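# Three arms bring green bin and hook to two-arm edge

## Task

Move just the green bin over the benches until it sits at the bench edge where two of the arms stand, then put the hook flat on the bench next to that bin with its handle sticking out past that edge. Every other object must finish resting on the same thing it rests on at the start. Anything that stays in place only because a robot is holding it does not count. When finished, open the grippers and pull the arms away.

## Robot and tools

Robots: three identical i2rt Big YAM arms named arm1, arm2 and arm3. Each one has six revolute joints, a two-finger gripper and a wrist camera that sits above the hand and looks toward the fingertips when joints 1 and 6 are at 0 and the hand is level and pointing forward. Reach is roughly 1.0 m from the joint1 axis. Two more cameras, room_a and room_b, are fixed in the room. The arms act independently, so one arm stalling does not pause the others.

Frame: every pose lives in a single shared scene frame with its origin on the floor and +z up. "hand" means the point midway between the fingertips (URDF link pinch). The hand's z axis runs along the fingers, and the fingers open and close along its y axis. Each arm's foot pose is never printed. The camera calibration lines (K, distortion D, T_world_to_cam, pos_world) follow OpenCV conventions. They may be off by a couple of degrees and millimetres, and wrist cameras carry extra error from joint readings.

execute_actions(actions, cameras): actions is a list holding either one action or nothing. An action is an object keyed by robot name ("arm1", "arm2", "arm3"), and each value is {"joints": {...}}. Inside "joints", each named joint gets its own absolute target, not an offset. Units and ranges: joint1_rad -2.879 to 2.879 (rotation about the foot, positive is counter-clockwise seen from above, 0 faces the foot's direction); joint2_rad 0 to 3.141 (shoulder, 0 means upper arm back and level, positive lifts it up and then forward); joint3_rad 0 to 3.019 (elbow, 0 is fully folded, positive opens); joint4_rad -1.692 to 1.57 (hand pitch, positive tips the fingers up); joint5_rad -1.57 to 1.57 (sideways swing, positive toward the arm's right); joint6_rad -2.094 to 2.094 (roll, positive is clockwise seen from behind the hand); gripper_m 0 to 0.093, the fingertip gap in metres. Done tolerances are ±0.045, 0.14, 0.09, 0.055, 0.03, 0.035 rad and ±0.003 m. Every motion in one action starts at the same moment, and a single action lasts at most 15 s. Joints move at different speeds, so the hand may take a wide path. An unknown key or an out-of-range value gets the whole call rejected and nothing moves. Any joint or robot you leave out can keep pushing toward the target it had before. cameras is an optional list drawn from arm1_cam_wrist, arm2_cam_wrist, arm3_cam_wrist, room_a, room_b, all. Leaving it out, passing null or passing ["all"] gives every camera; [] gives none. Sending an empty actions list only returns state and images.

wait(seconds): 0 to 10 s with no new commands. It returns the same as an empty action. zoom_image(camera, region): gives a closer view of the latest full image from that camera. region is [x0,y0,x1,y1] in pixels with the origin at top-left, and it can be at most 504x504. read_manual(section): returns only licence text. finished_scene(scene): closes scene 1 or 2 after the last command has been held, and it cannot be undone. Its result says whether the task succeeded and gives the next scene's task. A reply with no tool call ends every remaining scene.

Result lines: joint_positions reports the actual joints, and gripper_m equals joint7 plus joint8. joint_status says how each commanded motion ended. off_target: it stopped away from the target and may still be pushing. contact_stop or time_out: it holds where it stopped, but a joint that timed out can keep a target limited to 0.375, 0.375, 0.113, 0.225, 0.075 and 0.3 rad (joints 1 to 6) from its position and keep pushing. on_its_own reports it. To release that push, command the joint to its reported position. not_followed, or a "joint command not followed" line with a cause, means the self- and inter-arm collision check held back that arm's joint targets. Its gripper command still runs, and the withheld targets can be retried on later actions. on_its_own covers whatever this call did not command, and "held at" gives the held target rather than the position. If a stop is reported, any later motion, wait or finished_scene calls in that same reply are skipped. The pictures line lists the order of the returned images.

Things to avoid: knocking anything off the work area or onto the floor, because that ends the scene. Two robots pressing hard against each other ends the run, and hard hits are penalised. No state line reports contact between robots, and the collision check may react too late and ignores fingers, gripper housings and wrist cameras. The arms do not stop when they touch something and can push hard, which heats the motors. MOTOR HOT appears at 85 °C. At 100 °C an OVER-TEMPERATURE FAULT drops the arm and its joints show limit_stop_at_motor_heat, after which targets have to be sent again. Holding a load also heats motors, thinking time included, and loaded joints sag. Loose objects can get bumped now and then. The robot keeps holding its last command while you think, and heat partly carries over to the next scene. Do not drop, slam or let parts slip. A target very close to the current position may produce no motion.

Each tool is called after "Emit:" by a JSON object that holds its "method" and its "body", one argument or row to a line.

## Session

Emit:
{"method": "execute_actions", "body": {
  "actions": []
}}

Scene clock: 0.00 s.
Motor temperatures (°C, as the motors report them): arm1=[22 27 32 23 23 23] | arm2=[24 28 30 23 23 25] | arm3=[24 28 28 25 23 23]
arm1.joint_positions: joint1_rad=-0.095 joint2_rad=+0.384 joint3_rad=+1.477 joint4_rad=-1.201 joint5_rad=+0.065 joint6_rad=+0.696 gripper_m=+0.094
arm1.joint_status: not commanded
arm1.hand: x=-0.2685 y=-0.6973 z=+1.4247 quat_wxyz=(-0.384, +0.193, -0.718, -0.547) (m; scene frame)
arm2.joint_positions: joint1_rad=+0.056 joint2_rad=+0.374 joint3_rad=+1.537 joint4_rad=-1.229 joint5_rad=+0.092 joint6_rad=+0.652 gripper_m=+0.094
arm2.joint_status: not commanded
arm2.hand: x=+0.6246 y=-0.6987 z=+1.4445 quat_wxyz=(-0.270, +0.353, -0.638, -0.629) (m; scene frame)
arm3.joint_positions: joint1_rad=+0.913 joint2_rad=+0.477 joint3_rad=+1.623 joint4_rad=-1.260 joint5_rad=+0.032 joint6_rad=-0.053 gripper_m=+0.094
arm3.joint_status: not commanded
arm3.hand: x=-0.1946 y=+1.5235 z=+1.4502 quat_wxyz=(-0.626, -0.198, -0.723, +0.215) (m; scene frame)
pictures: arm1_cam_wrist, arm2_cam_wrist, arm3_cam_wrist, room_a, room_b
camera_calibration (this result's frames):
arm1_cam_wrist: T_world_to_cam=[[0.687787, -0.342608, -0.639976, 0.853526], [-0.721384, -0.420913, -0.549943, 0.307709], [-0.080959, 0.839912, -0.53665, 1.45377], [0, 0, 0, 1]] pos_world=[-0.247371, -0.799094, 1.49562]
arm2_cam_wrist: T_world_to_cam=[[0.789306, 0.0433103, -0.612471, 0.417739], [-0.431435, -0.670629, -0.603424, 0.679324], [-0.436875, 0.740527, -0.510646, 1.65308], [0, 0, 0, 1]] pos_world=[0.685551, -0.786671, 1.50991]
arm3_cam_wrist: T_world_to_cam=[[-0.56132, -0.825065, 0.0647143, 1.05218], [-0.587832, 0.342434, -0.732934, 0.432072], [0.582558, -0.449451, -0.677215, 1.90482], [0, 0, 0, 1]] pos_world=[-0.265071, 1.57628, 1.53856]
Images, in order (width x height): arm1_cam_wrist 504x504, arm2_cam_wrist 504x504, arm3_cam_wrist 504x504, room_a 504x504, room_b 504x504.

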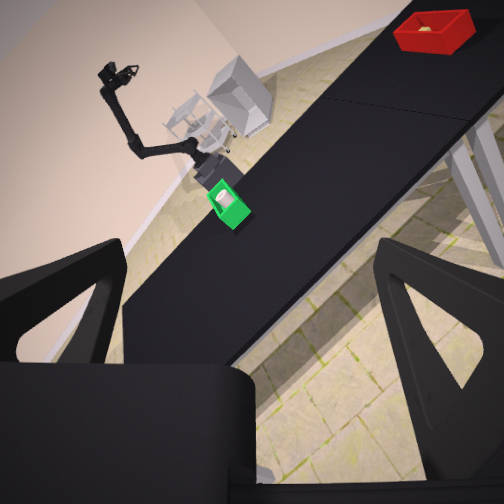

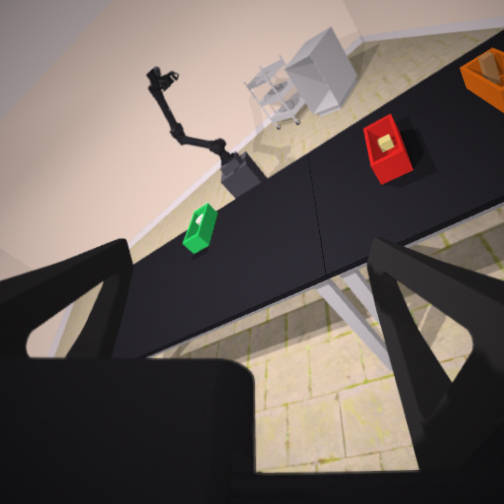

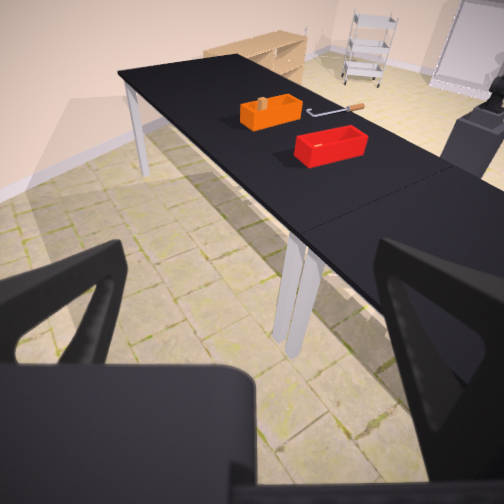

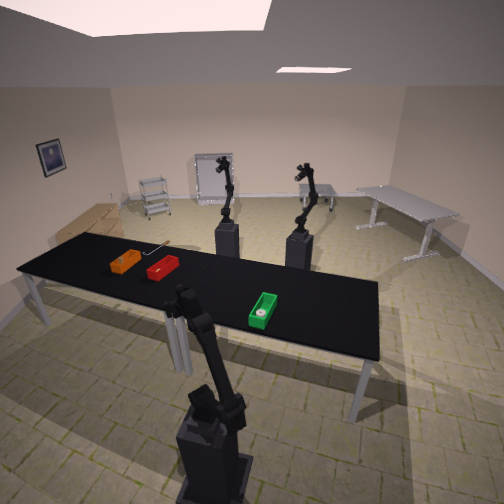

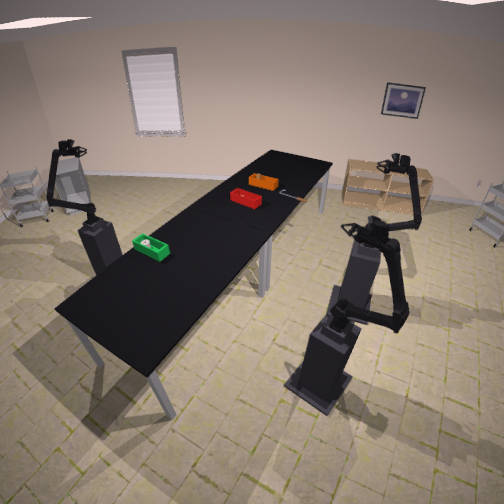

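Emit:
{"method": "execute_actions", "body": {
  "actions": [
    {"arm2":{"joints":{"joint1_rad":-0.55,"joint2_rad":1.4,"joint3_rad":0.9,"joint4_rad":0.1,"joint5_rad":0,"joint6_rad":0}},"arm3":{"joints":{"joint1_rad":-0.15,"joint2_rad":1.75,"joint3_rad":0.95,"joint4_rad":1.0,"joint5_rad":0,"joint6_rad":0,"gripper_m":0.075}},"arm1":{"joints":{"joint1_rad":0.3,"joint2_rad":1.322,"joint3_rad":0.844,"joint4_rad":0.6,"joint5_rad":-0.74,"joint6_rad":0}}}
  ],
  "cameras": ["arm2_cam_wrist","arm3_cam_wrist"]
}}

Scene clock: 7.97 s.
Motor temperatures (°C, as the motors report them): arm1=[22 27 33 23 23 23] | arm2=[24 28 31 23 23 25] | arm3=[24 28 29 25 23 23]
arm1.joint_positions: joint1_rad=+0.294 joint2_rad=+1.318 joint3_rad=+0.820 joint4_rad=+0.582 joint5_rad=-0.737 joint6_rad=+0.012 gripper_m=+0.094
arm1.joint_status: all done
arm1.hand: x=-0.4838 y=-0.2901 z=+1.1279 quat_wxyz=(-0.275, +0.643, -0.229, -0.677) (m; scene frame)
arm2.joint_positions: joint1_rad=-0.547 joint2_rad=+1.374 joint3_rad=+0.880 joint4_rad=+0.074 joint5_rad=-0.001 joint6_rad=+0.012 gripper_m=+0.094
arm2.joint_status: all done
arm2.hand: x=+0.8507 y=-0.2629 z=+1.0096 quat_wxyz=(-0.449, +0.452, -0.708, -0.305) (m; scene frame)
arm3.joint_positions: joint1_rad=-0.155 joint2_rad=+1.734 joint3_rad=+0.937 joint4_rad=+0.973 joint5_rad=+0.001 joint6_rad=-0.007 gripper_m=+0.075
arm3.joint_status: all done
arm3.hand: x=-0.3378 y=+0.9337 z=+1.0303 quat_wxyz=(-0.520, -0.463, -0.444, +0.563) (m; scene frame)
pictures: arm2_cam_wrist, arm3_cam_wrist
camera_calibration (this result's frames):
arm2_cam_wrist: T_world_to_cam=[[0.914956, -0.402586, -0.0279417, -0.860253], [-0.362068, -0.788347, -0.497409, 0.609755], [0.178222, 0.465224, -0.867066, 0.971243], [0, 0, 0, 1]] pos_world=[0.834769, -0.317473, 1.12139]
arm3_cam_wrist: T_world_to_cam=[[-0.997282, 0.0715128, 0.0177441, -0.423739], [0.014776, 0.430038, -0.90269, 0.538751], [-0.0721845, -0.899974, -0.429926, 1.38349], [0, 0, 0, 1]] pos_world=[-0.330681, 1.04373, 1.08864]
Images, in order (width x height): arm2_cam_wrist 504x504, arm3_cam_wrist 504x504.

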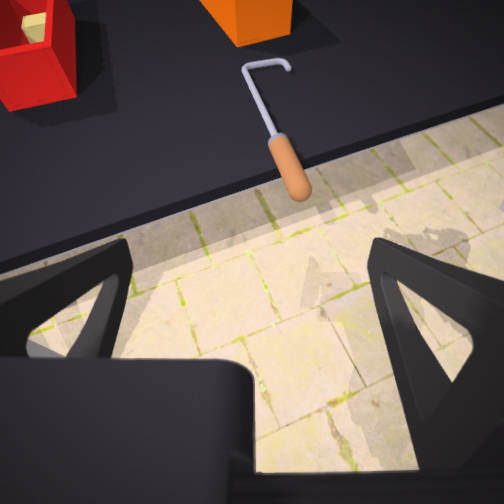

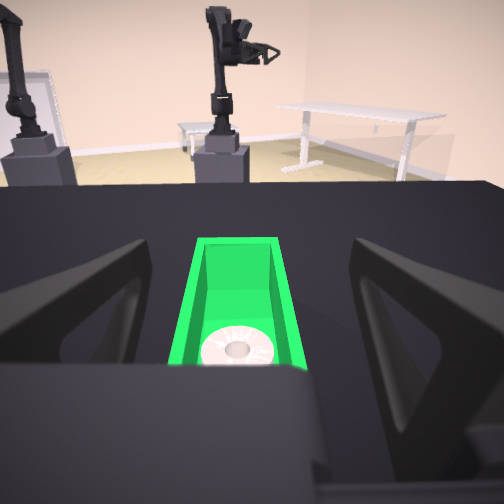

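Emit:
{"method": "execute_actions", "body": {
  "actions": [
    {"arm2":{"joints":{"joint1_rad":-0.675,"joint2_rad":2.39,"joint3_rad":1.64,"joint4_rad":0.82,"joint5_rad":-0.383}},"arm3":{"joints":{"joint2_rad":2.13,"joint3_rad":1.03,"joint4_rad":1.05,"joint5_rad":-0.06}}}
  ],
  "cameras": ["arm2_cam_wrist","arm3_cam_wrist"]
}}

Scene clock: 25.13 s.
Motor temperatures (°C, as the motors report them): arm1=[22 27 36 23 23 23] | arm2=[24 29 34 23 23 25] | arm3=[24 29 30 25 23 23]
arm1.joint_positions: joint1_rad=+0.294 joint2_rad=+1.318 joint3_rad=+0.820 joint4_rad=+0.582 joint5_rad=-0.737 joint6_rad=+0.012 gripper_m=+0.094
arm1.joint_status: not commanded
arm1.hand: x=-0.4838 y=-0.2901 z=+1.1279 quat_wxyz=(-0.275, +0.643, -0.229, -0.677) (m; scene frame)
arm2.joint_positions: joint1_rad=-0.678 joint2_rad=+2.403 joint3_rad=+1.599 joint4_rad=+0.796 joint5_rad=-0.380 joint6_rad=+0.012 gripper_m=+0.094
arm2.joint_status: all done
arm2.hand: x=+1.0010 y=-0.0324 z=+0.8324 quat_wxyz=(-0.530, +0.451, -0.548, -0.463) (m; scene frame)
arm3.joint_positions: joint1_rad=-0.155 joint2_rad=+2.131 joint3_rad=+1.019 joint4_rad=+1.036 joint5_rad=-0.058 joint6_rad=-0.007 gripper_m=+0.075
arm3.joint_status: all done
arm3.hand: x=-0.3326 y=+0.8978 z=+0.8211 quat_wxyz=(-0.476, -0.516, -0.521, +0.485) (m; scene frame)
pictures: arm2_cam_wrist, arm3_cam_wrist
camera_calibration (this result's frames):
arm2_cam_wrist: T_world_to_cam=[[0.986695, -0.159791, -0.0300068, -0.97216], [-0.11852, -0.580579, -0.805532, 0.777082], [0.111296, 0.79837, -0.591792, 0.532268], [0, 0, 0, 1]] pos_world=[0.992086, -0.129132, 0.911785]
arm3_cam_wrist: T_world_to_cam=[[-0.999808, 0.0116877, 0.0156992, -0.357657], [-0.00452081, 0.642524, -0.766252, 0.0560117], [-0.0190428, -0.766176, -0.642348, 1.33357], [0, 0, 0, 1]] pos_world=[-0.331941, 0.98994, 0.905149]
Images, in order (width x height): arm2_cam_wrist 504x504, arm3_cam_wrist 504x504.

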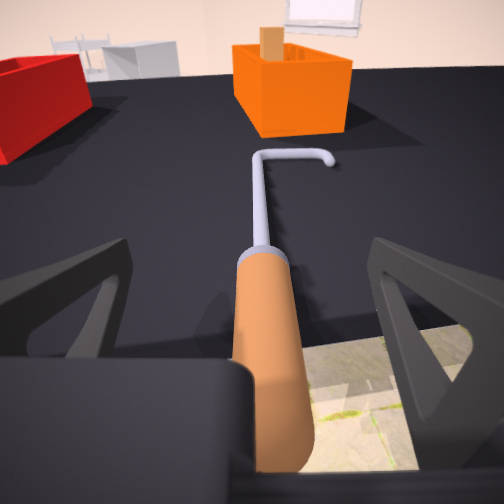

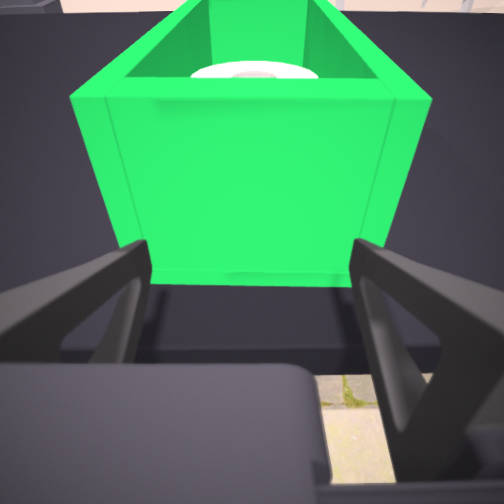

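Emit:
{"method": "execute_actions", "body": {
  "actions": [
    {"arm2":{"joints":{"joint2_rad":2.475,"joint4_rad":0.9,"joint5_rad":-0.35}},"arm3":{"joints":{"joint2_rad":2.265,"joint3_rad":1.39,"joint4_rad":0.81}}}
  ],
  "cameras": ["arm2_cam_wrist","arm3_cam_wrist"]
}}

Scene clock: 37.77 s.
Motor temperatures (°C, as the motors report them): arm1=[22 27 37 23 23 23] | arm2=[24 31 34 23 23 25] | arm3=[24 30 30 25 23 23]
arm1.joint_positions: joint1_rad=+0.294 joint2_rad=+1.318 joint3_rad=+0.820 joint4_rad=+0.582 joint5_rad=-0.737 joint6_rad=+0.012 gripper_m=+0.094
arm1.joint_status: not commanded
arm1.hand: x=-0.4838 y=-0.2901 z=+1.1279 quat_wxyz=(-0.275, +0.643, -0.229, -0.677) (m; scene frame)
arm2.joint_positions: joint1_rad=-0.678 joint2_rad=+2.441 joint3_rad=+1.601 joint4_rad=+0.875 joint5_rad=-0.353 joint6_rad=+0.012 gripper_m=+0.094
arm2.joint_status: all done
arm2.hand: x=+1.0042 y=-0.0355 z=+0.8205 quat_wxyz=(-0.551, +0.439, -0.540, -0.461) (m; scene frame)
arm3.joint_positions: joint1_rad=-0.155 joint2_rad=+2.241 joint3_rad=+1.363 joint4_rad=+0.831 joint5_rad=-0.059 joint6_rad=-0.007 gripper_m=+0.075
arm3.joint_status: all done
arm3.hand: x=-0.3385 y=+0.7933 z=+0.8462 quat_wxyz=(-0.483, -0.508, -0.515, +0.493) (m; scene frame)
pictures: arm2_cam_wrist, arm3_cam_wrist
camera_calibration (this result's frames):
arm2_cam_wrist: T_world_to_cam=[[0.982254, -0.186975, -0.0147542, -0.985175], [-0.116625, -0.547279, -0.828785, 0.784534], [0.146887, 0.815798, -0.559373, 0.465609], [0, 0, 0, 1]] pos_world=[0.990797, -0.134687, 0.896123]
arm3_cam_wrist: T_world_to_cam=[[-0.999798, 0.0106603, 0.0170465, -0.363073], [-0.00674973, 0.620683, -0.784033, 0.17401], [-0.0189385, -0.783989, -0.620486, 1.2652], [0, 0, 0, 1]] pos_world=[-0.337864, 0.887769, 0.927657]
Images, in order (width x height): arm2_cam_wrist 504x504, arm3_cam_wrist 504x504.

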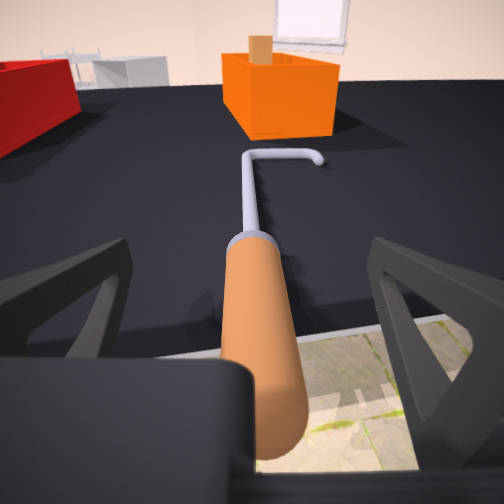

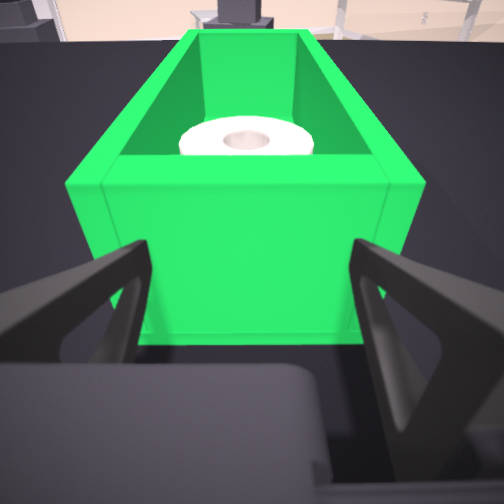

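Emit:
{"method": "execute_actions", "body": {
  "actions": [
    {"arm2":{"joints":{"joint2_rad":2.512}},"arm3":{"joints":{"joint1_rad":-0.13,"joint2_rad":2.43,"joint3_rad":1.72,"joint4_rad":0.625}}}
  ],
  "cameras": ["arm2_cam_wrist","arm3_cam_wrist"]
}}

Scene clock: 43.20 s.
Motor temperatures (°C, as the motors report them): arm1=[22 27 38 23 23 23] | arm2=[24 31 35 23 23 25] | arm3=[24 30 31 25 23 23]
arm1.joint_positions: joint1_rad=+0.294 joint2_rad=+1.318 joint3_rad=+0.820 joint4_rad=+0.582 joint5_rad=-0.737 joint6_rad=+0.012 gripper_m=+0.094
arm1.joint_status: not commanded
arm1.hand: x=-0.4838 y=-0.2901 z=+1.1279 quat_wxyz=(-0.275, +0.643, -0.229, -0.677) (m; scene frame)
arm2.joint_positions: joint1_rad=-0.678 joint2_rad=+2.479 joint3_rad=+1.601 joint4_rad=+0.877 joint5_rad=-0.353 joint6_rad=+0.012 gripper_m=+0.094
arm2.joint_status: all done
arm2.hand: x=+1.0018 y=-0.0386 z=+0.7898 quat_wxyz=(-0.539, +0.443, -0.552, -0.457) (m; scene frame)
arm3.joint_positions: joint1_rad=-0.146 joint2_rad=+2.406 joint3_rad=+1.680 joint4_rad=+0.645 joint5_rad=-0.059 joint6_rad=-0.008 gripper_m=+0.075
arm3.joint_status: all done
arm3.hand: x=-0.3359 y=+0.7141 z=+0.8274 quat_wxyz=(-0.477, -0.515, -0.525, +0.482) (m; scene frame)
pictures: arm2_cam_wrist, arm3_cam_wrist
camera_calibration (this result's frames):
arm2_cam_wrist: T_world_to_cam=[[0.981956, -0.187135, -0.0272619, -0.973674], [-0.131565, -0.572462, -0.809307, 0.755607], [0.135843, 0.798291, -0.586753, 0.483353], [0, 0, 0, 1]] pos_world=[0.989856, -0.135508, 0.868583]
arm3_cam_wrist: T_world_to_cam=[[-0.999857, 0.00163036, 0.0168419, -0.352694], [-0.0117887, 0.646898, -0.762485, 0.170253], [-0.0121381, -0.762575, -0.646786, 1.20021], [0, 0, 0, 1]] pos_world=[-0.336068, 0.805687, 0.912033]
Images, in order (width x height): arm2_cam_wrist 504x504, arm3_cam_wrist 504x504.

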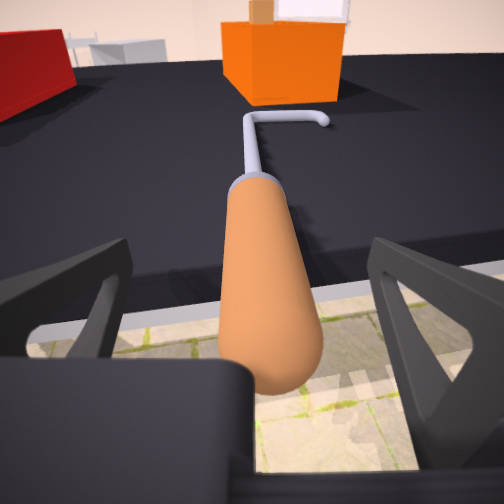

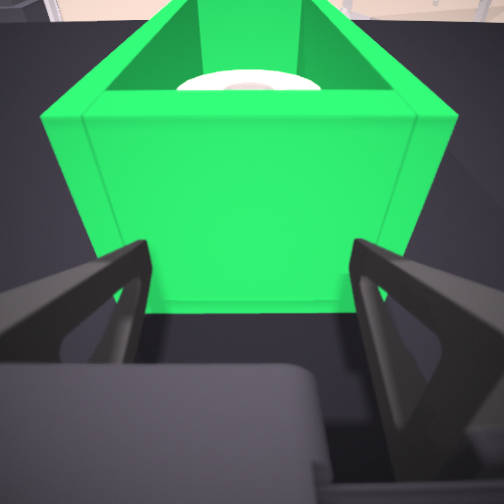

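Emit:
{"method": "execute_actions", "body": {
  "actions": [
    {"arm2":{"joints":{"gripper_m":0.0}},"arm3":{"joints":{"joint2_rad":2.615,"joint3_rad":2.13,"joint4_rad":0.41}}}
  ],
  "cameras": ["arm2_cam_wrist","arm3_cam_wrist"]
}}

Emit:
{"method": "execute_actions", "body": {
  "actions": [
    {"arm2":{"joints":{"joint2_rad":2.47,"joint6_rad":-1.57}},"arm3":{"joints":{"joint2_rad":2.77,"joint3_rad":2.44,"joint4_rad":0.27}}}
  ],
  "cameras": ["arm2_cam_wrist","arm3_cam_wrist","room_b"]
}}

Scene clock: 56.07 s.
Motor temperatures (°C, as the motors report them): arm1=[22 27 38 23 23 23] | arm2=[24 31 35 23 23 25] | arm3=[24 31 33 25 23 23]
arm1.joint_positions: joint1_rad=+0.294 joint2_rad=+1.318 joint3_rad=+0.820 joint4_rad=+0.582 joint5_rad=-0.737 joint6_rad=+0.012 gripper_m=+0.094
arm1.joint_status: not commanded
arm1.hand: x=-0.4838 y=-0.2901 z=+1.1279 quat_wxyz=(-0.275, +0.643, -0.229, -0.677) (m; scene frame)
arm2.joint_positions: joint1_rad=-0.678 joint2_rad=+2.479 joint3_rad=+1.601 joint4_rad=+0.877 joint5_rad=-0.351 joint6_rad=+0.010 gripper_m=+0.029
arm2.joint_status: gripper_m off_target (ended at +0.029, target +0.000)
arm2.hand: x=+1.0021 y=-0.0387 z=+0.7897 quat_wxyz=(-0.540, +0.443, -0.552, -0.456) (m; scene frame)
arm3.joint_positions: joint1_rad=-0.146 joint2_rad=+2.590 joint3_rad=+2.084 joint4_rad=+0.429 joint5_rad=-0.059 joint6_rad=-0.008 gripper_m=+0.075
arm3.joint_status: all done
arm3.hand: x=-0.3400 y=+0.6337 z=+0.8340 quat_wxyz=(-0.478, -0.513, -0.524, +0.483) (m; scene frame)
pictures: arm2_cam_wrist, arm3_cam_wrist
camera_calibration (this result's frames):
arm2_cam_wrist: T_world_to_cam=[[0.981709, -0.188639, -0.0257345, -0.974954], [-0.131227, -0.572517, -0.809323, 0.755281], [0.137936, 0.797897, -0.5868, 0.48128], [0, 0, 0, 1]] pos_world=[0.989848, -0.135515, 0.868591]
arm3_cam_wrist: T_world_to_cam=[[-0.999853, 0.00165349, 0.0170947, -0.357051], [-0.0120274, 0.643114, -0.765676, 0.232194], [-0.0122599, -0.765769, -0.642999, 1.14198], [0, 0, 0, 1]] pos_world=[-0.340206, 0.725755, 0.918181]
Images, in order (width x height): arm2_cam_wrist 504x504, arm3_cam_wrist 504x504.

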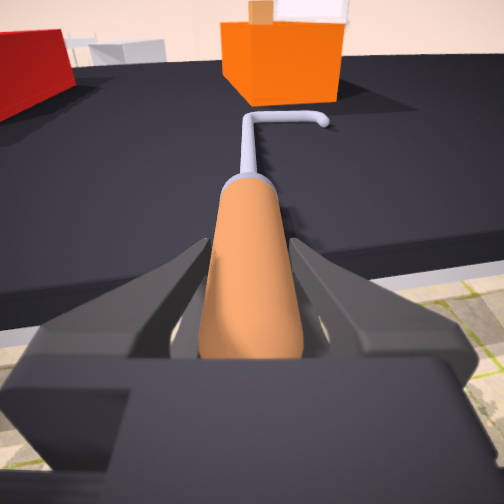

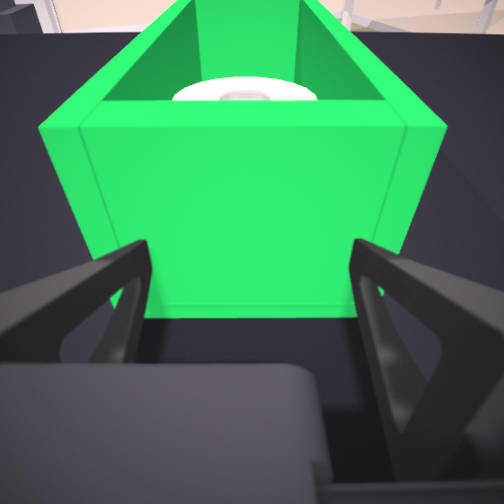

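Scene clock: 58.23 s.
Motor temperatures (°C, as the motors report them): arm1=[22 27 38 23 23 23] | arm2=[24 32 35 23 23 25] | arm3=[24 32 34 25 23 23]
arm1.joint_positions: joint1_rad=+0.294 joint2_rad=+1.318 joint3_rad=+0.820 joint4_rad=+0.582 joint5_rad=-0.737 joint6_rad=+0.012 gripper_m=+0.094
arm1.joint_status: not commanded
arm1.hand: x=-0.4838 y=-0.2901 z=+1.1279 quat_wxyz=(-0.275, +0.643, -0.229, -0.677) (m; scene frame)
arm2.joint_positions: joint1_rad=-0.678 joint2_rad=+2.479 joint3_rad=+1.601 joint4_rad=+0.877 joint5_rad=-0.351 joint6_rad=-1.552 gripper_m=+0.029
arm2.joint_status: all done
arm2.hand: x=+1.0020 y=-0.0387 z=+0.7898 quat_wxyz=(-0.704, +0.703, -0.080, +0.056) (m; scene frame)
arm3.joint_positions: joint1_rad=-0.146 joint2_rad=+2.743 joint3_rad=+2.391 joint4_rad=+0.289 joint5_rad=-0.059 joint6_rad=-0.008 gripper_m=+0.075
arm3.joint_status: all done
arm3.hand: x=-0.3422 y=+0.5920 z=+0.8342 quat_wxyz=(-0.481, -0.510, -0.521, +0.486) (m; scene frame)
pictures: arm2_cam_wrist, arm3_cam_wrist, room_b
camera_calibration (this result's frames):
arm2_cam_wrist: T_world_to_cam=[[0.0343331, -0.0015824, 0.999409, -0.827997], [0.682455, -0.730514, -0.0246013, -0.685868], [0.730121, 0.682896, -0.0240009, -0.561004], [0, 0, 0, 1]] pos_world=[0.906102, -0.119239, 0.79717]
arm3_cam_wrist: T_world_to_cam=[[-0.999842, 0.00133924, 0.0177311, -0.359458], [-0.0128768, 0.633139, -0.773931, 0.271654], [-0.0122627, -0.774037, -0.633022, 1.10669], [0, 0, 0, 1]] pos_world=[-0.342333, 0.685102, 0.917171]
Images, in order (width x height): arm2_cam_wrist 504x504, arm3_cam_wrist 504x504, room_b 504x504.

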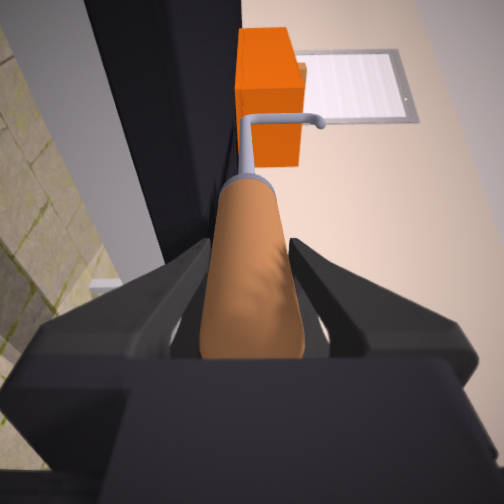

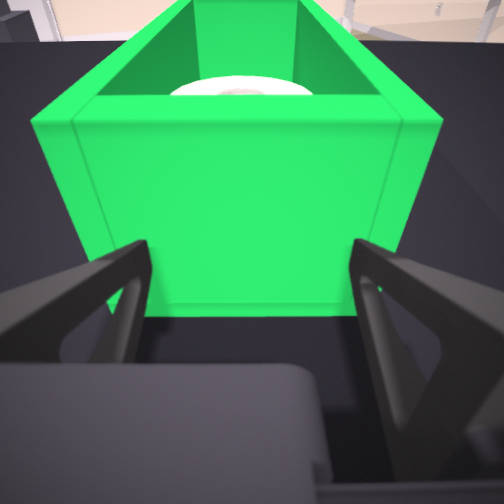

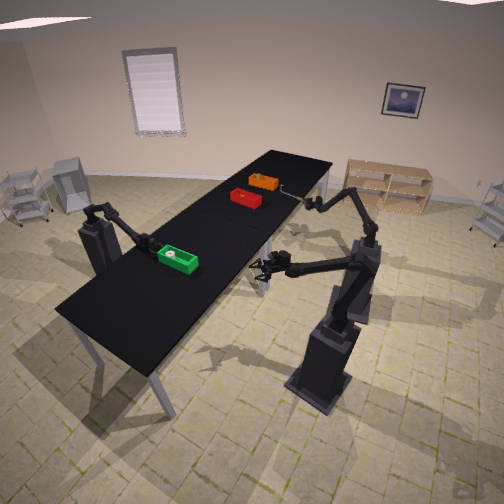

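Emit:
{"method": "execute_actions", "body": {
  "actions": [
    {"arm2":{"joints":{"joint2_rad":2.2,"joint4_rad":0.68}},"arm3":{"joints":{"joint2_rad":2.2,"joint3_rad":2.0}}}
  ],
  "cameras": ["arm2_cam_wrist"]
}}

Scene clock: 66.67 s.
Motor temperatures (°C, as the motors report them): arm1=[22 27 38 23 23 23] | arm2=[24 32 35 23 23 25] | arm3=[24 33 35 25 23 23]
arm1.joint_positions: joint1_rad=+0.294 joint2_rad=+1.318 joint3_rad=+0.820 joint4_rad=+0.582 joint5_rad=-0.737 joint6_rad=+0.012 gripper_m=+0.094
arm1.joint_status: not commanded
arm1.hand: x=-0.4838 y=-0.2901 z=+1.1279 quat_wxyz=(-0.275, +0.643, -0.229, -0.677) (m; scene frame)
arm2.joint_positions: joint1_rad=-0.678 joint2_rad=+2.210 joint3_rad=+1.601 joint4_rad=+0.663 joint5_rad=-0.350 joint6_rad=-1.555 gripper_m=+0.029
arm2.joint_status: all done
arm2.hand: x=+1.0094 y=-0.0314 z=+0.9621 quat_wxyz=(-0.722, +0.685, -0.071, +0.066) (m; scene frame)
arm3.joint_positions: joint1_rad=-0.146 joint2_rad=+2.190 joint3_rad=+2.000 joint4_rad=+0.281 joint5_rad=-0.059 joint6_rad=-0.008 gripper_m=+0.075
arm3.joint_status: all done
arm3.hand: x=-0.3343 y=+0.6759 z=+1.1167 quat_wxyz=(-0.517, -0.469, -0.485, +0.527) (m; scene frame)
pictures: arm2_cam_wrist
camera_calibration (this result's frames):
arm2_cam_wrist: T_world_to_cam=[[0.00305871, -0.0483824, 0.998824, -0.969816], [0.681985, -0.730406, -0.0374689, -0.668484], [0.73136, 0.681298, 0.030762, -0.621282], [0, 0, 0, 1]] pos_world=[0.913243, -0.111909, 0.96274]
Images, in order (width x height): arm2_cam_wrist 504x504.

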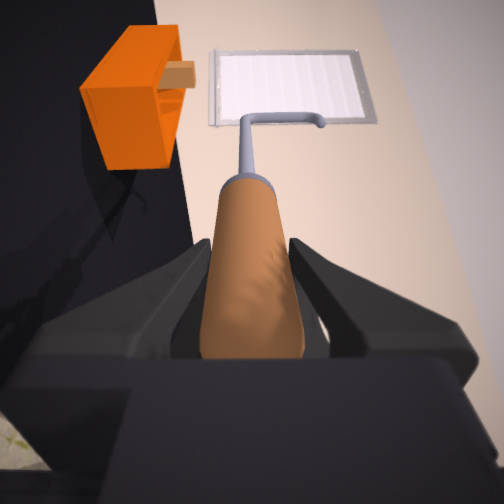

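Emit:
{"method": "execute_actions", "body": {
  "actions": [
    {"arm2":{"joints":{"joint1_rad":0.545,"joint5_rad":0.69}},"arm3":{"joints":{"joint2_rad":1.5,"joint3_rad":1.3,"joint4_rad":0.28}}}
  ],
  "cameras": []
}}

Emit:
{"method": "execute_actions", "body": {
  "actions": [
    {"arm2":{"joints":{"joint2_rad":2.47,"joint3_rad":1.82,"joint4_rad":0.74}}}
  ],
  "cameras": ["arm2_cam_wrist"]
}}

Scene clock: 76.27 s.
Motor temperatures (°C, as the motors report them): arm1=[22 26 38 23 23 23] | arm2=[24 33 36 23 23 25] | arm3=[24 33 34 25 23 23]
arm1.joint_positions: joint1_rad=+0.294 joint2_rad=+1.318 joint3_rad=+0.820 joint4_rad=+0.582 joint5_rad=-0.737 joint6_rad=+0.012 gripper_m=+0.094
arm1.joint_status: not commanded
arm1.hand: x=-0.4838 y=-0.2901 z=+1.1279 quat_wxyz=(-0.275, +0.643, -0.229, -0.677) (m; scene frame)
arm2.joint_positions: joint1_rad=+0.532 joint2_rad=+2.210 joint3_rad=+1.601 joint4_rad=+0.663 joint5_rad=+0.692 joint6_rad=-1.557 gripper_m=+0.029
arm2.joint_status: all done
arm2.hand: x=+0.1974 y=-0.0753 z=+0.9723 quat_wxyz=(-0.722, +0.691, -0.031, -0.013) (m; scene frame)
arm3.joint_positions: joint1_rad=-0.146 joint2_rad=+1.493 joint3_rad=+1.303 joint4_rad=+0.281 joint5_rad=-0.059 joint6_rad=-0.008 gripper_m=+0.075
arm3.joint_status: all done
arm3.hand: x=-0.3204 y=+0.9125 z=+1.2307 quat_wxyz=(-0.518, -0.468, -0.485, +0.527) (m; scene frame)
pictures: none
No camera images: the call's "cameras" was empty. Leave "cameras" out to get every camera's image.

Scene clock: 77.47 s.
Motor temperatures (°C, as the motors report them): arm1=[22 26 38 23 23 23] | arm2=[24 33 36 23 23 25] | arm3=[24 32 34 25 23 23]
arm1.joint_positions: joint1_rad=+0.294 joint2_rad=+1.318 joint3_rad=+0.820 joint4_rad=+0.582 joint5_rad=-0.737 joint6_rad=+0.012 gripper_m=+0.094
arm1.joint_status: not commanded
arm1.hand: x=-0.4838 y=-0.2901 z=+1.1279 quat_wxyz=(-0.275, +0.643, -0.229, -0.677) (m; scene frame)
arm2.joint_positions: joint1_rad=+0.533 joint2_rad=+2.520 joint3_rad=+1.758 joint4_rad=+0.692 joint5_rad=+0.689 joint6_rad=-1.557 gripper_m=+0.029
arm2.joint_status: all done
arm2.hand: x=+0.1758 y=-0.0517 z=+0.8037 quat_wxyz=(-0.688, +0.725, -0.003, +0.013) (m; scene frame)
arm3.joint_positions: joint1_rad=-0.146 joint2_rad=+1.493 joint3_rad=+1.303 joint4_rad=+0.281 joint5_rad=-0.059 joint6_rad=-0.008 gripper_m=+0.075
arm3.joint_status: not commanded
arm3.hand: x=-0.3204 y=+0.9125 z=+1.2307 quat_wxyz=(-0.518, -0.468, -0.485, +0.527) (m; scene frame)
pictures: arm2_cam_wrist
camera_calibration (this result's frames):
arm2_cam_wrist: T_world_to_cam=[[-0.0137721, 0.0556299, 0.998356, -0.801292], [0.796563, -0.602909, 0.0445834, -0.200252], [0.604398, 0.795868, -0.0360094, 0.0889974], [0, 0, 0, 1]] pos_world=[0.094688, -0.146988, 0.812108]
Images, in order (width x height): arm2_cam_wrist 504x504.

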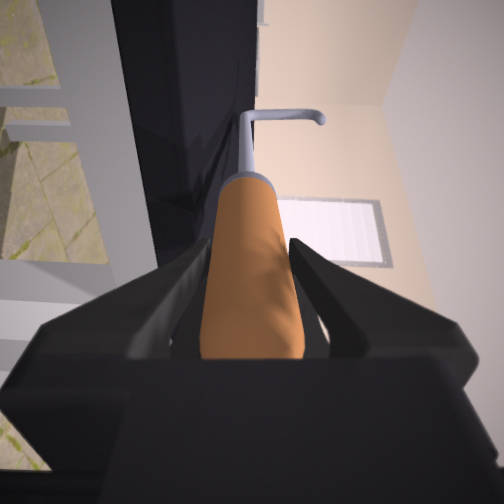

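Emit:
{"method": "execute_actions", "body": {
  "actions": [
    {"arm2":{"joints":{"joint2_rad":2.5,"joint3_rad":1.74,"joint6_rad":0.03}},"arm1":{"joints":{"joint1_rad":0.0}}}
  ],
  "cameras": ["arm2_cam_wrist"]
}}

Scene clock: 84.87 s.
Motor temperatures (°C, as the motors report them): arm1=[22 26 38 23 23 23] | arm2=[24 34 36 23 23 25] | arm3=[24 31 34 25 23 23]
arm1.joint_positions: joint1_rad=-0.009 joint2_rad=+1.318 joint3_rad=+0.820 joint4_rad=+0.582 joint5_rad=-0.739 joint6_rad=+0.011 gripper_m=+0.094
arm1.joint_status: all done
arm1.hand: x=-0.3231 y=-0.2631 z=+1.1271 quat_wxyz=(-0.373, +0.601, -0.323, -0.629) (m; scene frame)
arm2.joint_positions: joint1_rad=+0.533 joint2_rad=+2.520 joint3_rad=+1.736 joint4_rad=+0.715 joint5_rad=+0.693 joint6_rad=+0.018 gripper_m=+0.029
arm2.joint_status: all done
arm2.hand: x=+0.1800 y=-0.0564 z=+0.7975 quat_wxyz=(-0.496, +0.509, -0.516, -0.478) (m; scene frame)
arm3.joint_positions: joint1_rad=-0.146 joint2_rad=+1.493 joint3_rad=+1.303 joint4_rad=+0.281 joint5_rad=-0.059 joint6_rad=-0.008 gripper_m=+0.075
arm3.joint_status: not commanded
arm3.hand: x=-0.3204 y=+0.9125 z=+1.2307 quat_wxyz=(-0.518, -0.468, -0.485, +0.527) (m; scene frame)
pictures: arm2_cam_wrist
camera_calibration (this result's frames):
arm2_cam_wrist: T_world_to_cam=[[0.999695, -0.0222055, 0.0108448, -0.194122], [-0.00546967, -0.626781, -0.779176, 0.593844], [0.0240993, 0.778879, -0.626711, 0.664601], [0, 0, 0, 1]] pos_world=[0.181294, -0.149744, 0.881327]
Images, in order (width x height): arm2_cam_wrist 504x504.

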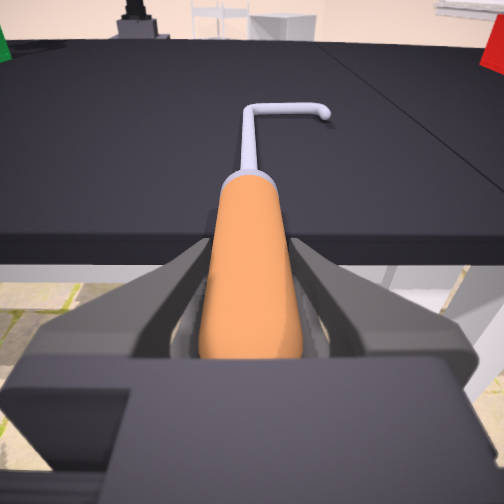

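Emit:
{"method": "execute_actions", "body": {
  "actions": [
    {"arm2":{"joints":{"joint4_rad":0.66}}}
  ],
  "cameras": []
}}

Emit:
{"method": "execute_actions", "body": {
  "actions": [
    {"arm2":{"joints":{"gripper_m":0.093}}}
  ],
  "cameras": ["arm2_cam_wrist"]
}}

Emit:
{"method": "execute_actions", "body": {
  "actions": [
    {"arm2":{"joints":{"joint2_rad":2.38}}}
  ],
  "cameras": []
}}

Scene clock: 91.07 s.
Motor temperatures (°C, as the motors report them): arm1=[22 26 39 23 23 23] | arm2=[24 34 35 23 23 25] | arm3=[24 31 34 25 23 23]
arm1.joint_positions: joint1_rad=-0.009 joint2_rad=+1.318 joint3_rad=+0.820 joint4_rad=+0.582 joint5_rad=-0.739 joint6_rad=+0.011 gripper_m=+0.094
arm1.joint_status: not commanded
arm1.hand: x=-0.3231 y=-0.2631 z=+1.1271 quat_wxyz=(-0.373, +0.601, -0.323, -0.629) (m; scene frame)
arm2.joint_positions: joint1_rad=+0.533 joint2_rad=+2.520 joint3_rad=+1.736 joint4_rad=+0.683 joint5_rad=+0.692 joint6_rad=+0.020 gripper_m=+0.029
arm2.joint_status: all done
arm2.hand: x=+0.1802 y=-0.0568 z=+0.7909 quat_wxyz=(-0.494, +0.519, -0.518, -0.467) (m; scene frame)
arm3.joint_positions: joint1_rad=-0.146 joint2_rad=+1.493 joint3_rad=+1.303 joint4_rad=+0.281 joint5_rad=-0.059 joint6_rad=-0.008 gripper_m=+0.075
arm3.joint_status: not commanded
arm3.hand: x=-0.3204 y=+0.9125 z=+1.2307 quat_wxyz=(-0.518, -0.468, -0.485, +0.527) (m; scene frame)
pictures: none
No camera images: the call's "cameras" was empty. Leave "cameras" out to get every camera's image.

Scene clock: 91.77 s.
Motor temperatures (°C, as the motors report them): arm1=[22 26 39 23 23 23] | arm2=[24 34 35 23 23 25] | arm3=[24 31 34 25 23 23]
arm1.joint_positions: joint1_rad=-0.009 joint2_rad=+1.318 joint3_rad=+0.820 joint4_rad=+0.582 joint5_rad=-0.739 joint6_rad=+0.011 gripper_m=+0.094
arm1.joint_status: not commanded
arm1.hand: x=-0.3231 y=-0.2631 z=+1.1271 quat_wxyz=(-0.373, +0.601, -0.323, -0.629) (m; scene frame)
arm2.joint_positions: joint1_rad=+0.533 joint2_rad=+2.520 joint3_rad=+1.736 joint4_rad=+0.679 joint5_rad=+0.692 joint6_rad=+0.020 gripper_m=+0.093
arm2.joint_status: all done
arm2.hand: x=+0.1802 y=-0.0568 z=+0.7905 quat_wxyz=(-0.494, +0.521, -0.518, -0.466) (m; scene frame)
arm3.joint_positions: joint1_rad=-0.146 joint2_rad=+1.493 joint3_rad=+1.303 joint4_rad=+0.281 joint5_rad=-0.059 joint6_rad=-0.008 gripper_m=+0.075
arm3.joint_status: not commanded
arm3.hand: x=-0.3204 y=+0.9125 z=+1.2307 quat_wxyz=(-0.518, -0.468, -0.485, +0.527) (m; scene frame)
pictures: arm2_cam_wrist
camera_calibration (this result's frames):
arm2_cam_wrist: T_world_to_cam=[[0.999296, -0.0210375, 0.0310677, -0.210107], [0.0100246, -0.648221, -0.761386, 0.569983], [0.0361565, 0.761161, -0.647554, 0.67382], [0, 0, 0, 1]] pos_world=[0.179883, -0.147831, 0.876839]
Images, in order (width x height): arm2_cam_wrist 504x504.

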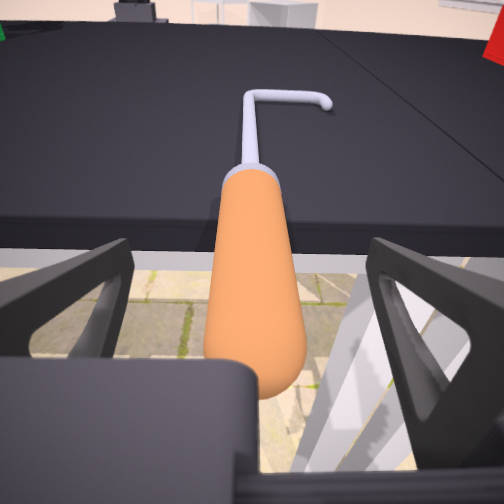

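Scene clock: 92.87 s.
Motor temperatures (°C, as the motors report them): arm1=[22 26 39 23 23 23] | arm2=[24 34 35 23 23 25] | arm3=[24 31 34 25 23 23]
arm1.joint_positions: joint1_rad=-0.009 joint2_rad=+1.318 joint3_rad=+0.820 joint4_rad=+0.582 joint5_rad=-0.739 joint6_rad=+0.011 gripper_m=+0.094
arm1.joint_status: not commanded
arm1.hand: x=-0.3231 y=-0.2631 z=+1.1271 quat_wxyz=(-0.373, +0.601, -0.323, -0.629) (m; scene frame)
arm2.joint_positions: joint1_rad=+0.533 joint2_rad=+2.354 joint3_rad=+1.736 joint4_rad=+0.673 joint5_rad=+0.692 joint6_rad=+0.020 gripper_m=+0.093
arm2.joint_status: all done
arm2.hand: x=+0.1763 y=-0.0496 z=+0.9267 quat_wxyz=(-0.500, +0.465, -0.512, -0.522) (m; scene frame)
arm3.joint_positions: joint1_rad=-0.146 joint2_rad=+1.493 joint3_rad=+1.303 joint4_rad=+0.281 joint5_rad=-0.059 joint6_rad=-0.008 gripper_m=+0.075
arm3.joint_status: not commanded
arm3.hand: x=-0.3204 y=+0.9125 z=+1.2307 quat_wxyz=(-0.518, -0.468, -0.485, +0.527) (m; scene frame)
pictures: none
No camera images: the call's "cameras" was empty. Leave "cameras" out to get every camera's image.

Emit:
{"method": "execute_actions", "body": {
  "actions": [
    {"arm2":{"joints":{"joint1_rad":-0.5,"joint2_rad":1.3,"joint3_rad":1.0,"joint4_rad":0.2,"joint5_rad":0}},"arm1":{"joints":{"joint1_rad":-0.505,"joint2_rad":2.53,"joint3_rad":2.01,"joint4_rad":0.65,"joint5_rad":-0.685}}}
  ],
  "cameras": ["arm1_cam_wrist"]
}}

Scene clock: 103.67 s.
Motor temperatures (°C, as the motors report them): arm1=[22 27 39 23 23 23] | arm2=[24 33 35 23 23 25] | arm3=[25 31 34 25 23 23]
arm1.joint_positions: joint1_rad=-0.511 joint2_rad=+2.551 joint3_rad=+1.951 joint4_rad=+0.638 joint5_rad=-0.683 joint6_rad=+0.010 gripper_m=+0.094
arm1.joint_status: all done
arm1.hand: x=+0.1793 y=-0.0478 z=+0.8535 quat_wxyz=(-0.514, +0.490, -0.494, -0.502) (m; scene frame)
arm2.joint_positions: joint1_rad=-0.487 joint2_rad=+1.282 joint3_rad=+1.008 joint4_rad=+0.218 joint5_rad=+0.003 joint6_rad=+0.022 gripper_m=+0.093
arm2.joint_status: all done
arm2.hand: x=+0.8273 y=-0.2342 z=+1.1715 quat_wxyz=(-0.556, +0.405, -0.605, -0.402) (m; scene frame)
arm3.joint_positions: joint1_rad=-0.146 joint2_rad=+1.493 joint3_rad=+1.303 joint4_rad=+0.281 joint5_rad=-0.059 joint6_rad=-0.008 gripper_m=+0.075
arm3.joint_status: not commanded
arm3.hand: x=-0.3204 y=+0.9125 z=+1.2307 quat_wxyz=(-0.518, -0.468, -0.485, +0.527) (m; scene frame)
pictures: arm1_cam_wrist
camera_calibration (this result's frames):
arm1_cam_wrist: T_world_to_cam=[[0.999382, -0.0350934, 0.00192294, -0.186568], [-0.0178142, -0.552955, -0.833021, 0.699094], [0.0302968, 0.832472, -0.553238, 0.63176], [0, 0, 0, 1]] pos_world=[0.179766, -0.145903, 0.932233]
Images, in order (width x height): arm1_cam_wrist 504x504.

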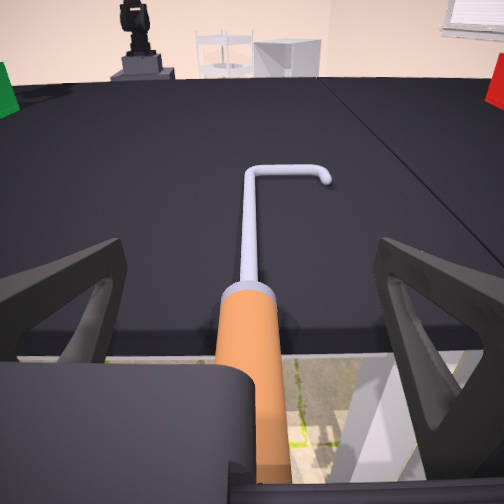

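Emit:
{"method": "execute_actions", "body": {
  "actions": [
    {"arm1":{"joints":{"joint2_rad":2.605,"joint4_rad":0.67}}}
  ],
  "cameras": ["arm1_cam_wrist"]
}}

Scene clock: 110.10 s.
Motor temperatures (°C, as the motors report them): arm1=[22 28 40 23 23 23] | arm2=[24 32 35 23 23 25] | arm3=[25 30 34 25 23 23]
arm1.joint_positions: joint1_rad=-0.511 joint2_rad=+2.613 joint3_rad=+1.958 joint4_rad=+0.656 joint5_rad=-0.683 joint6_rad=+0.010 gripper_m=+0.094
arm1.joint_status: all done
arm1.hand: x=+0.1767 y=-0.0499 z=+0.8064 quat_wxyz=(-0.501, +0.491, -0.507, -0.501) (m; scene frame)
arm2.joint_positions: joint1_rad=-0.487 joint2_rad=+1.282 joint3_rad=+1.008 joint4_rad=+0.218 joint5_rad=+0.003 joint6_rad=+0.022 gripper_m=+0.093
arm2.joint_status: not commanded
arm2.hand: x=+0.8273 y=-0.2342 z=+1.1715 quat_wxyz=(-0.556, +0.405, -0.605, -0.402) (m; scene frame)
arm3.joint_positions: joint1_rad=-0.146 joint2_rad=+1.493 joint3_rad=+1.303 joint4_rad=+0.281 joint5_rad=-0.059 joint6_rad=-0.008 gripper_m=+0.075
arm3.joint_status: not commanded
arm3.hand: x=-0.3204 y=+0.9125 z=+1.2307 quat_wxyz=(-0.518, -0.468, -0.485, +0.527) (m; scene frame)
pictures: arm1_cam_wrist
camera_calibration (this result's frames):
arm1_cam_wrist: T_world_to_cam=[[0.999173, -0.0347301, -0.0211352, -0.165273], [-0.0373055, -0.576558, -0.816204, 0.647397], [0.0161612, 0.816318, -0.577377, 0.628707], [0, 0, 0, 1]] pos_world=[0.179127, -0.145702, 0.887916]
Images, in order (width x height): arm1_cam_wrist 504x504.

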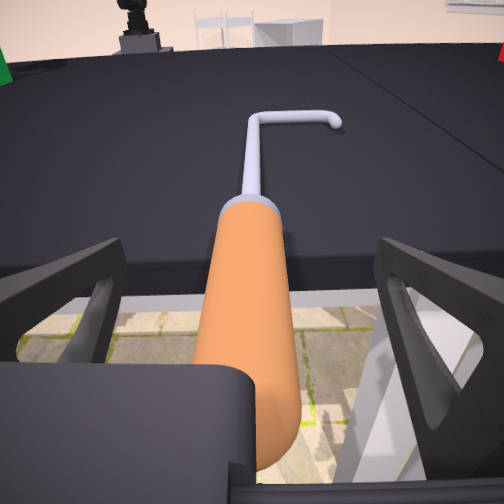

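Emit:
{"method": "execute_actions", "body": {
  "actions": [
    {"arm1":{"joints":{"joint4_rad":0.63,"gripper_m":0.0}}}
  ],
  "cameras": []
}}

Emit:
{"method": "execute_actions", "body": {
  "actions": [
    {"arm1":{"joints":{"joint2_rad":2.53,"joint4_rad":0.66,"joint6_rad":1.585}}}
  ],
  "cameras": ["arm1_cam_wrist"]
}}

Scene clock: 116.10 s.
Motor temperatures (°C, as the motors report them): arm1=[22 29 40 23 23 23] | arm2=[24 32 35 23 23 25] | arm3=[25 30 34 25 23 23]
arm1.joint_positions: joint1_rad=-0.511 joint2_rad=+2.613 joint3_rad=+1.958 joint4_rad=+0.637 joint5_rad=-0.684 joint6_rad=+0.009 gripper_m=+0.029
arm1.joint_status: gripper_m off_target (ended at +0.029, target +0.000); the others done
arm1.hand: x=+0.1766 y=-0.0499 z=+0.8026 quat_wxyz=(-0.495, +0.492, -0.513, -0.500) (m; scene frame)
arm2.joint_positions: joint1_rad=-0.487 joint2_rad=+1.282 joint3_rad=+1.008 joint4_rad=+0.218 joint5_rad=+0.003 joint6_rad=+0.022 gripper_m=+0.093
arm2.joint_status: not commanded
arm2.hand: x=+0.8273 y=-0.2342 z=+1.1715 quat_wxyz=(-0.556, +0.405, -0.605, -0.402) (m; scene frame)
arm3.joint_positions: joint1_rad=-0.146 joint2_rad=+1.493 joint3_rad=+1.303 joint4_rad=+0.281 joint5_rad=-0.059 joint6_rad=-0.008 gripper_m=+0.075
arm3.joint_status: not commanded
arm3.hand: x=-0.3204 y=+0.9125 z=+1.2307 quat_wxyz=(-0.518, -0.468, -0.485, +0.527) (m; scene frame)
pictures: none
No camera images: the call's "cameras" was empty. Leave "cameras" out to get every camera's image.

Scene clock: 118.30 s.
Motor temperatures (°C, as the motors report them): arm1=[22 30 40 23 23 23] | arm2=[24 31 35 23 23 25] | arm3=[25 30 34 25 23 23]
arm1.joint_positions: joint1_rad=-0.511 joint2_rad=+2.557 joint3_rad=+1.958 joint4_rad=+0.651 joint5_rad=-0.683 joint6_rad=+1.567 gripper_m=+0.029
arm1.joint_status: all done
arm1.hand: x=+0.1799 y=-0.0467 z=+0.8548 quat_wxyz=(-0.017, +0.005, -0.691, -0.722) (m; scene frame)
arm2.joint_positions: joint1_rad=-0.487 joint2_rad=+1.282 joint3_rad=+1.008 joint4_rad=+0.218 joint5_rad=+0.003 joint6_rad=+0.022 gripper_m=+0.093
arm2.joint_status: not commanded
arm2.hand: x=+0.8273 y=-0.2342 z=+1.1715 quat_wxyz=(-0.556, +0.405, -0.605, -0.402) (m; scene frame)
arm3.joint_positions: joint1_rad=-0.146 joint2_rad=+1.493 joint3_rad=+1.303 joint4_rad=+0.281 joint5_rad=-0.059 joint6_rad=-0.008 gripper_m=+0.075
arm3.joint_status: not commanded
arm3.hand: x=-0.3204 y=+0.9125 z=+1.2307 quat_wxyz=(-0.518, -0.468, -0.485, +0.527) (m; scene frame)
pictures: arm1_cam_wrist
camera_calibration (this result's frames):
arm1_cam_wrist: T_world_to_cam=[[0.0253202, 0.025335, -0.999358, 0.846883], [-0.823625, -0.56604, -0.0352175, 0.163137], [-0.566569, 0.823989, 0.00653429, 0.26006], [0, 0, 0, 1]] pos_world=[0.260262, -0.1434, 0.850386]
Images, in order (width x height): arm1_cam_wrist 504x504.

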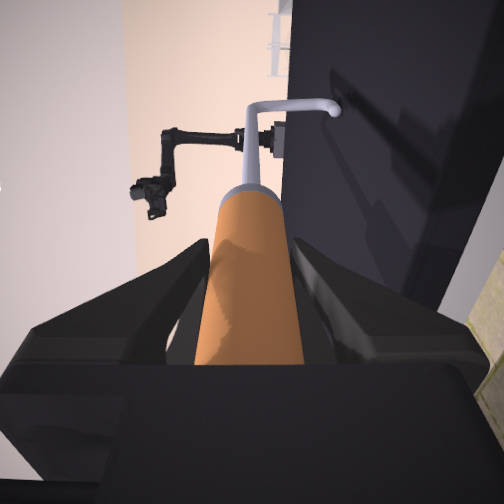

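Emit:
{"method": "execute_actions", "body": {
  "actions": [
    {"arm1":{"joints":{"joint2_rad":2.32,"joint4_rad":0.49}}}
  ],
  "cameras": []
}}

Emit:
{"method": "execute_actions", "body": {
  "actions": [
    {"arm1":{"joints":{"joint1_rad":0.21,"joint5_rad":-0.03}}}
  ],
  "cameras": ["arm1_cam_wrist","arm3_cam_wrist","room_b"]
}}

Scene clock: 127.23 s.
Motor temperatures (°C, as the motors report them): arm1=[22 31 41 23 23 23] | arm2=[24 31 35 23 23 25] | arm3=[25 30 34 25 23 23]
arm1.joint_positions: joint1_rad=-0.511 joint2_rad=+2.360 joint3_rad=+1.958 joint4_rad=+0.469 joint5_rad=-0.683 joint6_rad=+1.570 gripper_m=+0.029
arm1.joint_status: all done
arm1.hand: x=+0.1801 y=-0.0479 z=+0.9903 quat_wxyz=(-0.019, +0.008, -0.687, -0.726) (m; scene frame)
arm2.joint_positions: joint1_rad=-0.487 joint2_rad=+1.282 joint3_rad=+1.008 joint4_rad=+0.218 joint5_rad=+0.003 joint6_rad=+0.022 gripper_m=+0.093
arm2.joint_status: not commanded
arm2.hand: x=+0.8273 y=-0.2342 z=+1.1715 quat_wxyz=(-0.556, +0.405, -0.605, -0.402) (m; scene frame)
arm3.joint_positions: joint1_rad=-0.146 joint2_rad=+1.493 joint3_rad=+1.303 joint4_rad=+0.281 joint5_rad=-0.059 joint6_rad=-0.008 gripper_m=+0.075
arm3.joint_status: not commanded
arm3.hand: x=-0.3204 y=+0.9125 z=+1.2307 quat_wxyz=(-0.518, -0.468, -0.485, +0.527) (m; scene frame)
pictures: none
No camera images: the call's "cameras" was empty. Leave "cameras" out to get every camera's image.

Scene clock: 129.63 s.
Motor temperatures (°C, as the motors report them): arm1=[22 31 41 23 23 23] | arm2=[24 31 35 23 23 25] | arm3=[25 30 34 25 23 23]
arm1.joint_positions: joint1_rad=+0.213 joint2_rad=+2.364 joint3_rad=+1.958 joint4_rad=+0.462 joint5_rad=-0.030 joint6_rad=+1.568 gripper_m=+0.029
arm1.joint_status: all done
arm1.hand: x=-0.3421 y=+0.1317 z=+0.9910 quat_wxyz=(+0.020, +0.018, -0.685, -0.728) (m; scene frame)
arm2.joint_positions: joint1_rad=-0.487 joint2_rad=+1.282 joint3_rad=+1.008 joint4_rad=+0.218 joint5_rad=+0.003 joint6_rad=+0.022 gripper_m=+0.093
arm2.joint_status: not commanded
arm2.hand: x=+0.8273 y=-0.2342 z=+1.1715 quat_wxyz=(-0.556, +0.405, -0.605, -0.402) (m; scene frame)
arm3.joint_positions: joint1_rad=-0.146 joint2_rad=+1.493 joint3_rad=+1.303 joint4_rad=+0.281 joint5_rad=-0.059 joint6_rad=-0.008 gripper_m=+0.075
arm3.joint_status: not commanded
arm3.hand: x=-0.3204 y=+0.9125 z=+1.2307 quat_wxyz=(-0.518, -0.468, -0.485, +0.527) (m; scene frame)
pictures: arm1_cam_wrist, arm3_cam_wrist, room_b
camera_calibration (this result's frames):
arm1_cam_wrist: T_world_to_cam=[[-0.00888489, 0.0412981, -0.999107, 0.977611], [-0.78171, -0.623358, -0.0188149, -0.155364], [-0.623579, 0.780845, 0.0378216, -0.228387], [0, 0, 0, 1]] pos_world=[-0.255181, 0.0411137, 0.982453]
arm3_cam_wrist: T_world_to_cam=[[-0.999668, 0.00279971, 0.0256152, -0.356132], [-0.0206833, 0.50569, -0.862467, 0.598634], [-0.015368, -0.862711, -0.505464, 1.52896], [0, 0, 0, 1]] pos_world=[-0.320135, 1.01733, 1.29826]
Images, in order (width x height): arm1_cam_wrist 504x504, arm3_cam_wrist 504x504, room_b 504x504.

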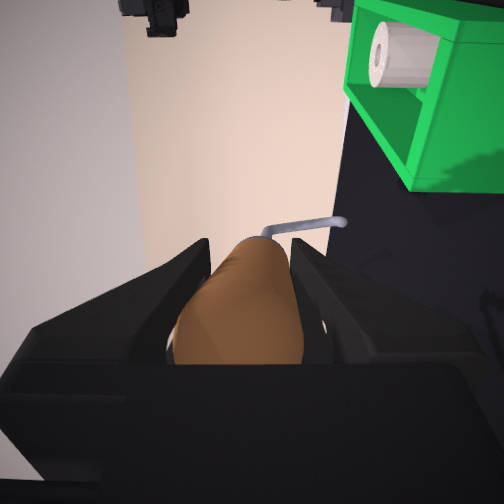

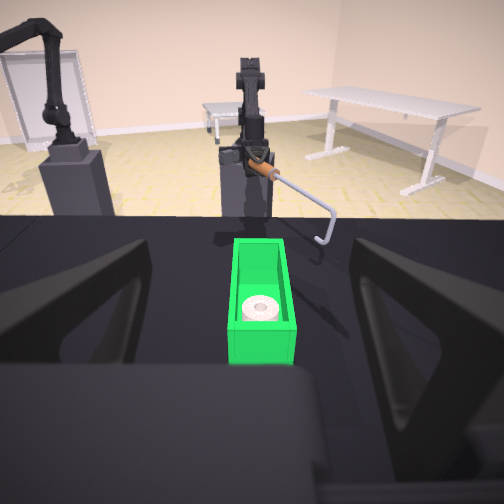

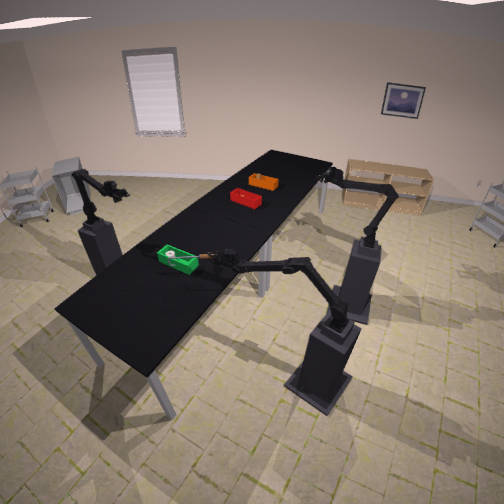

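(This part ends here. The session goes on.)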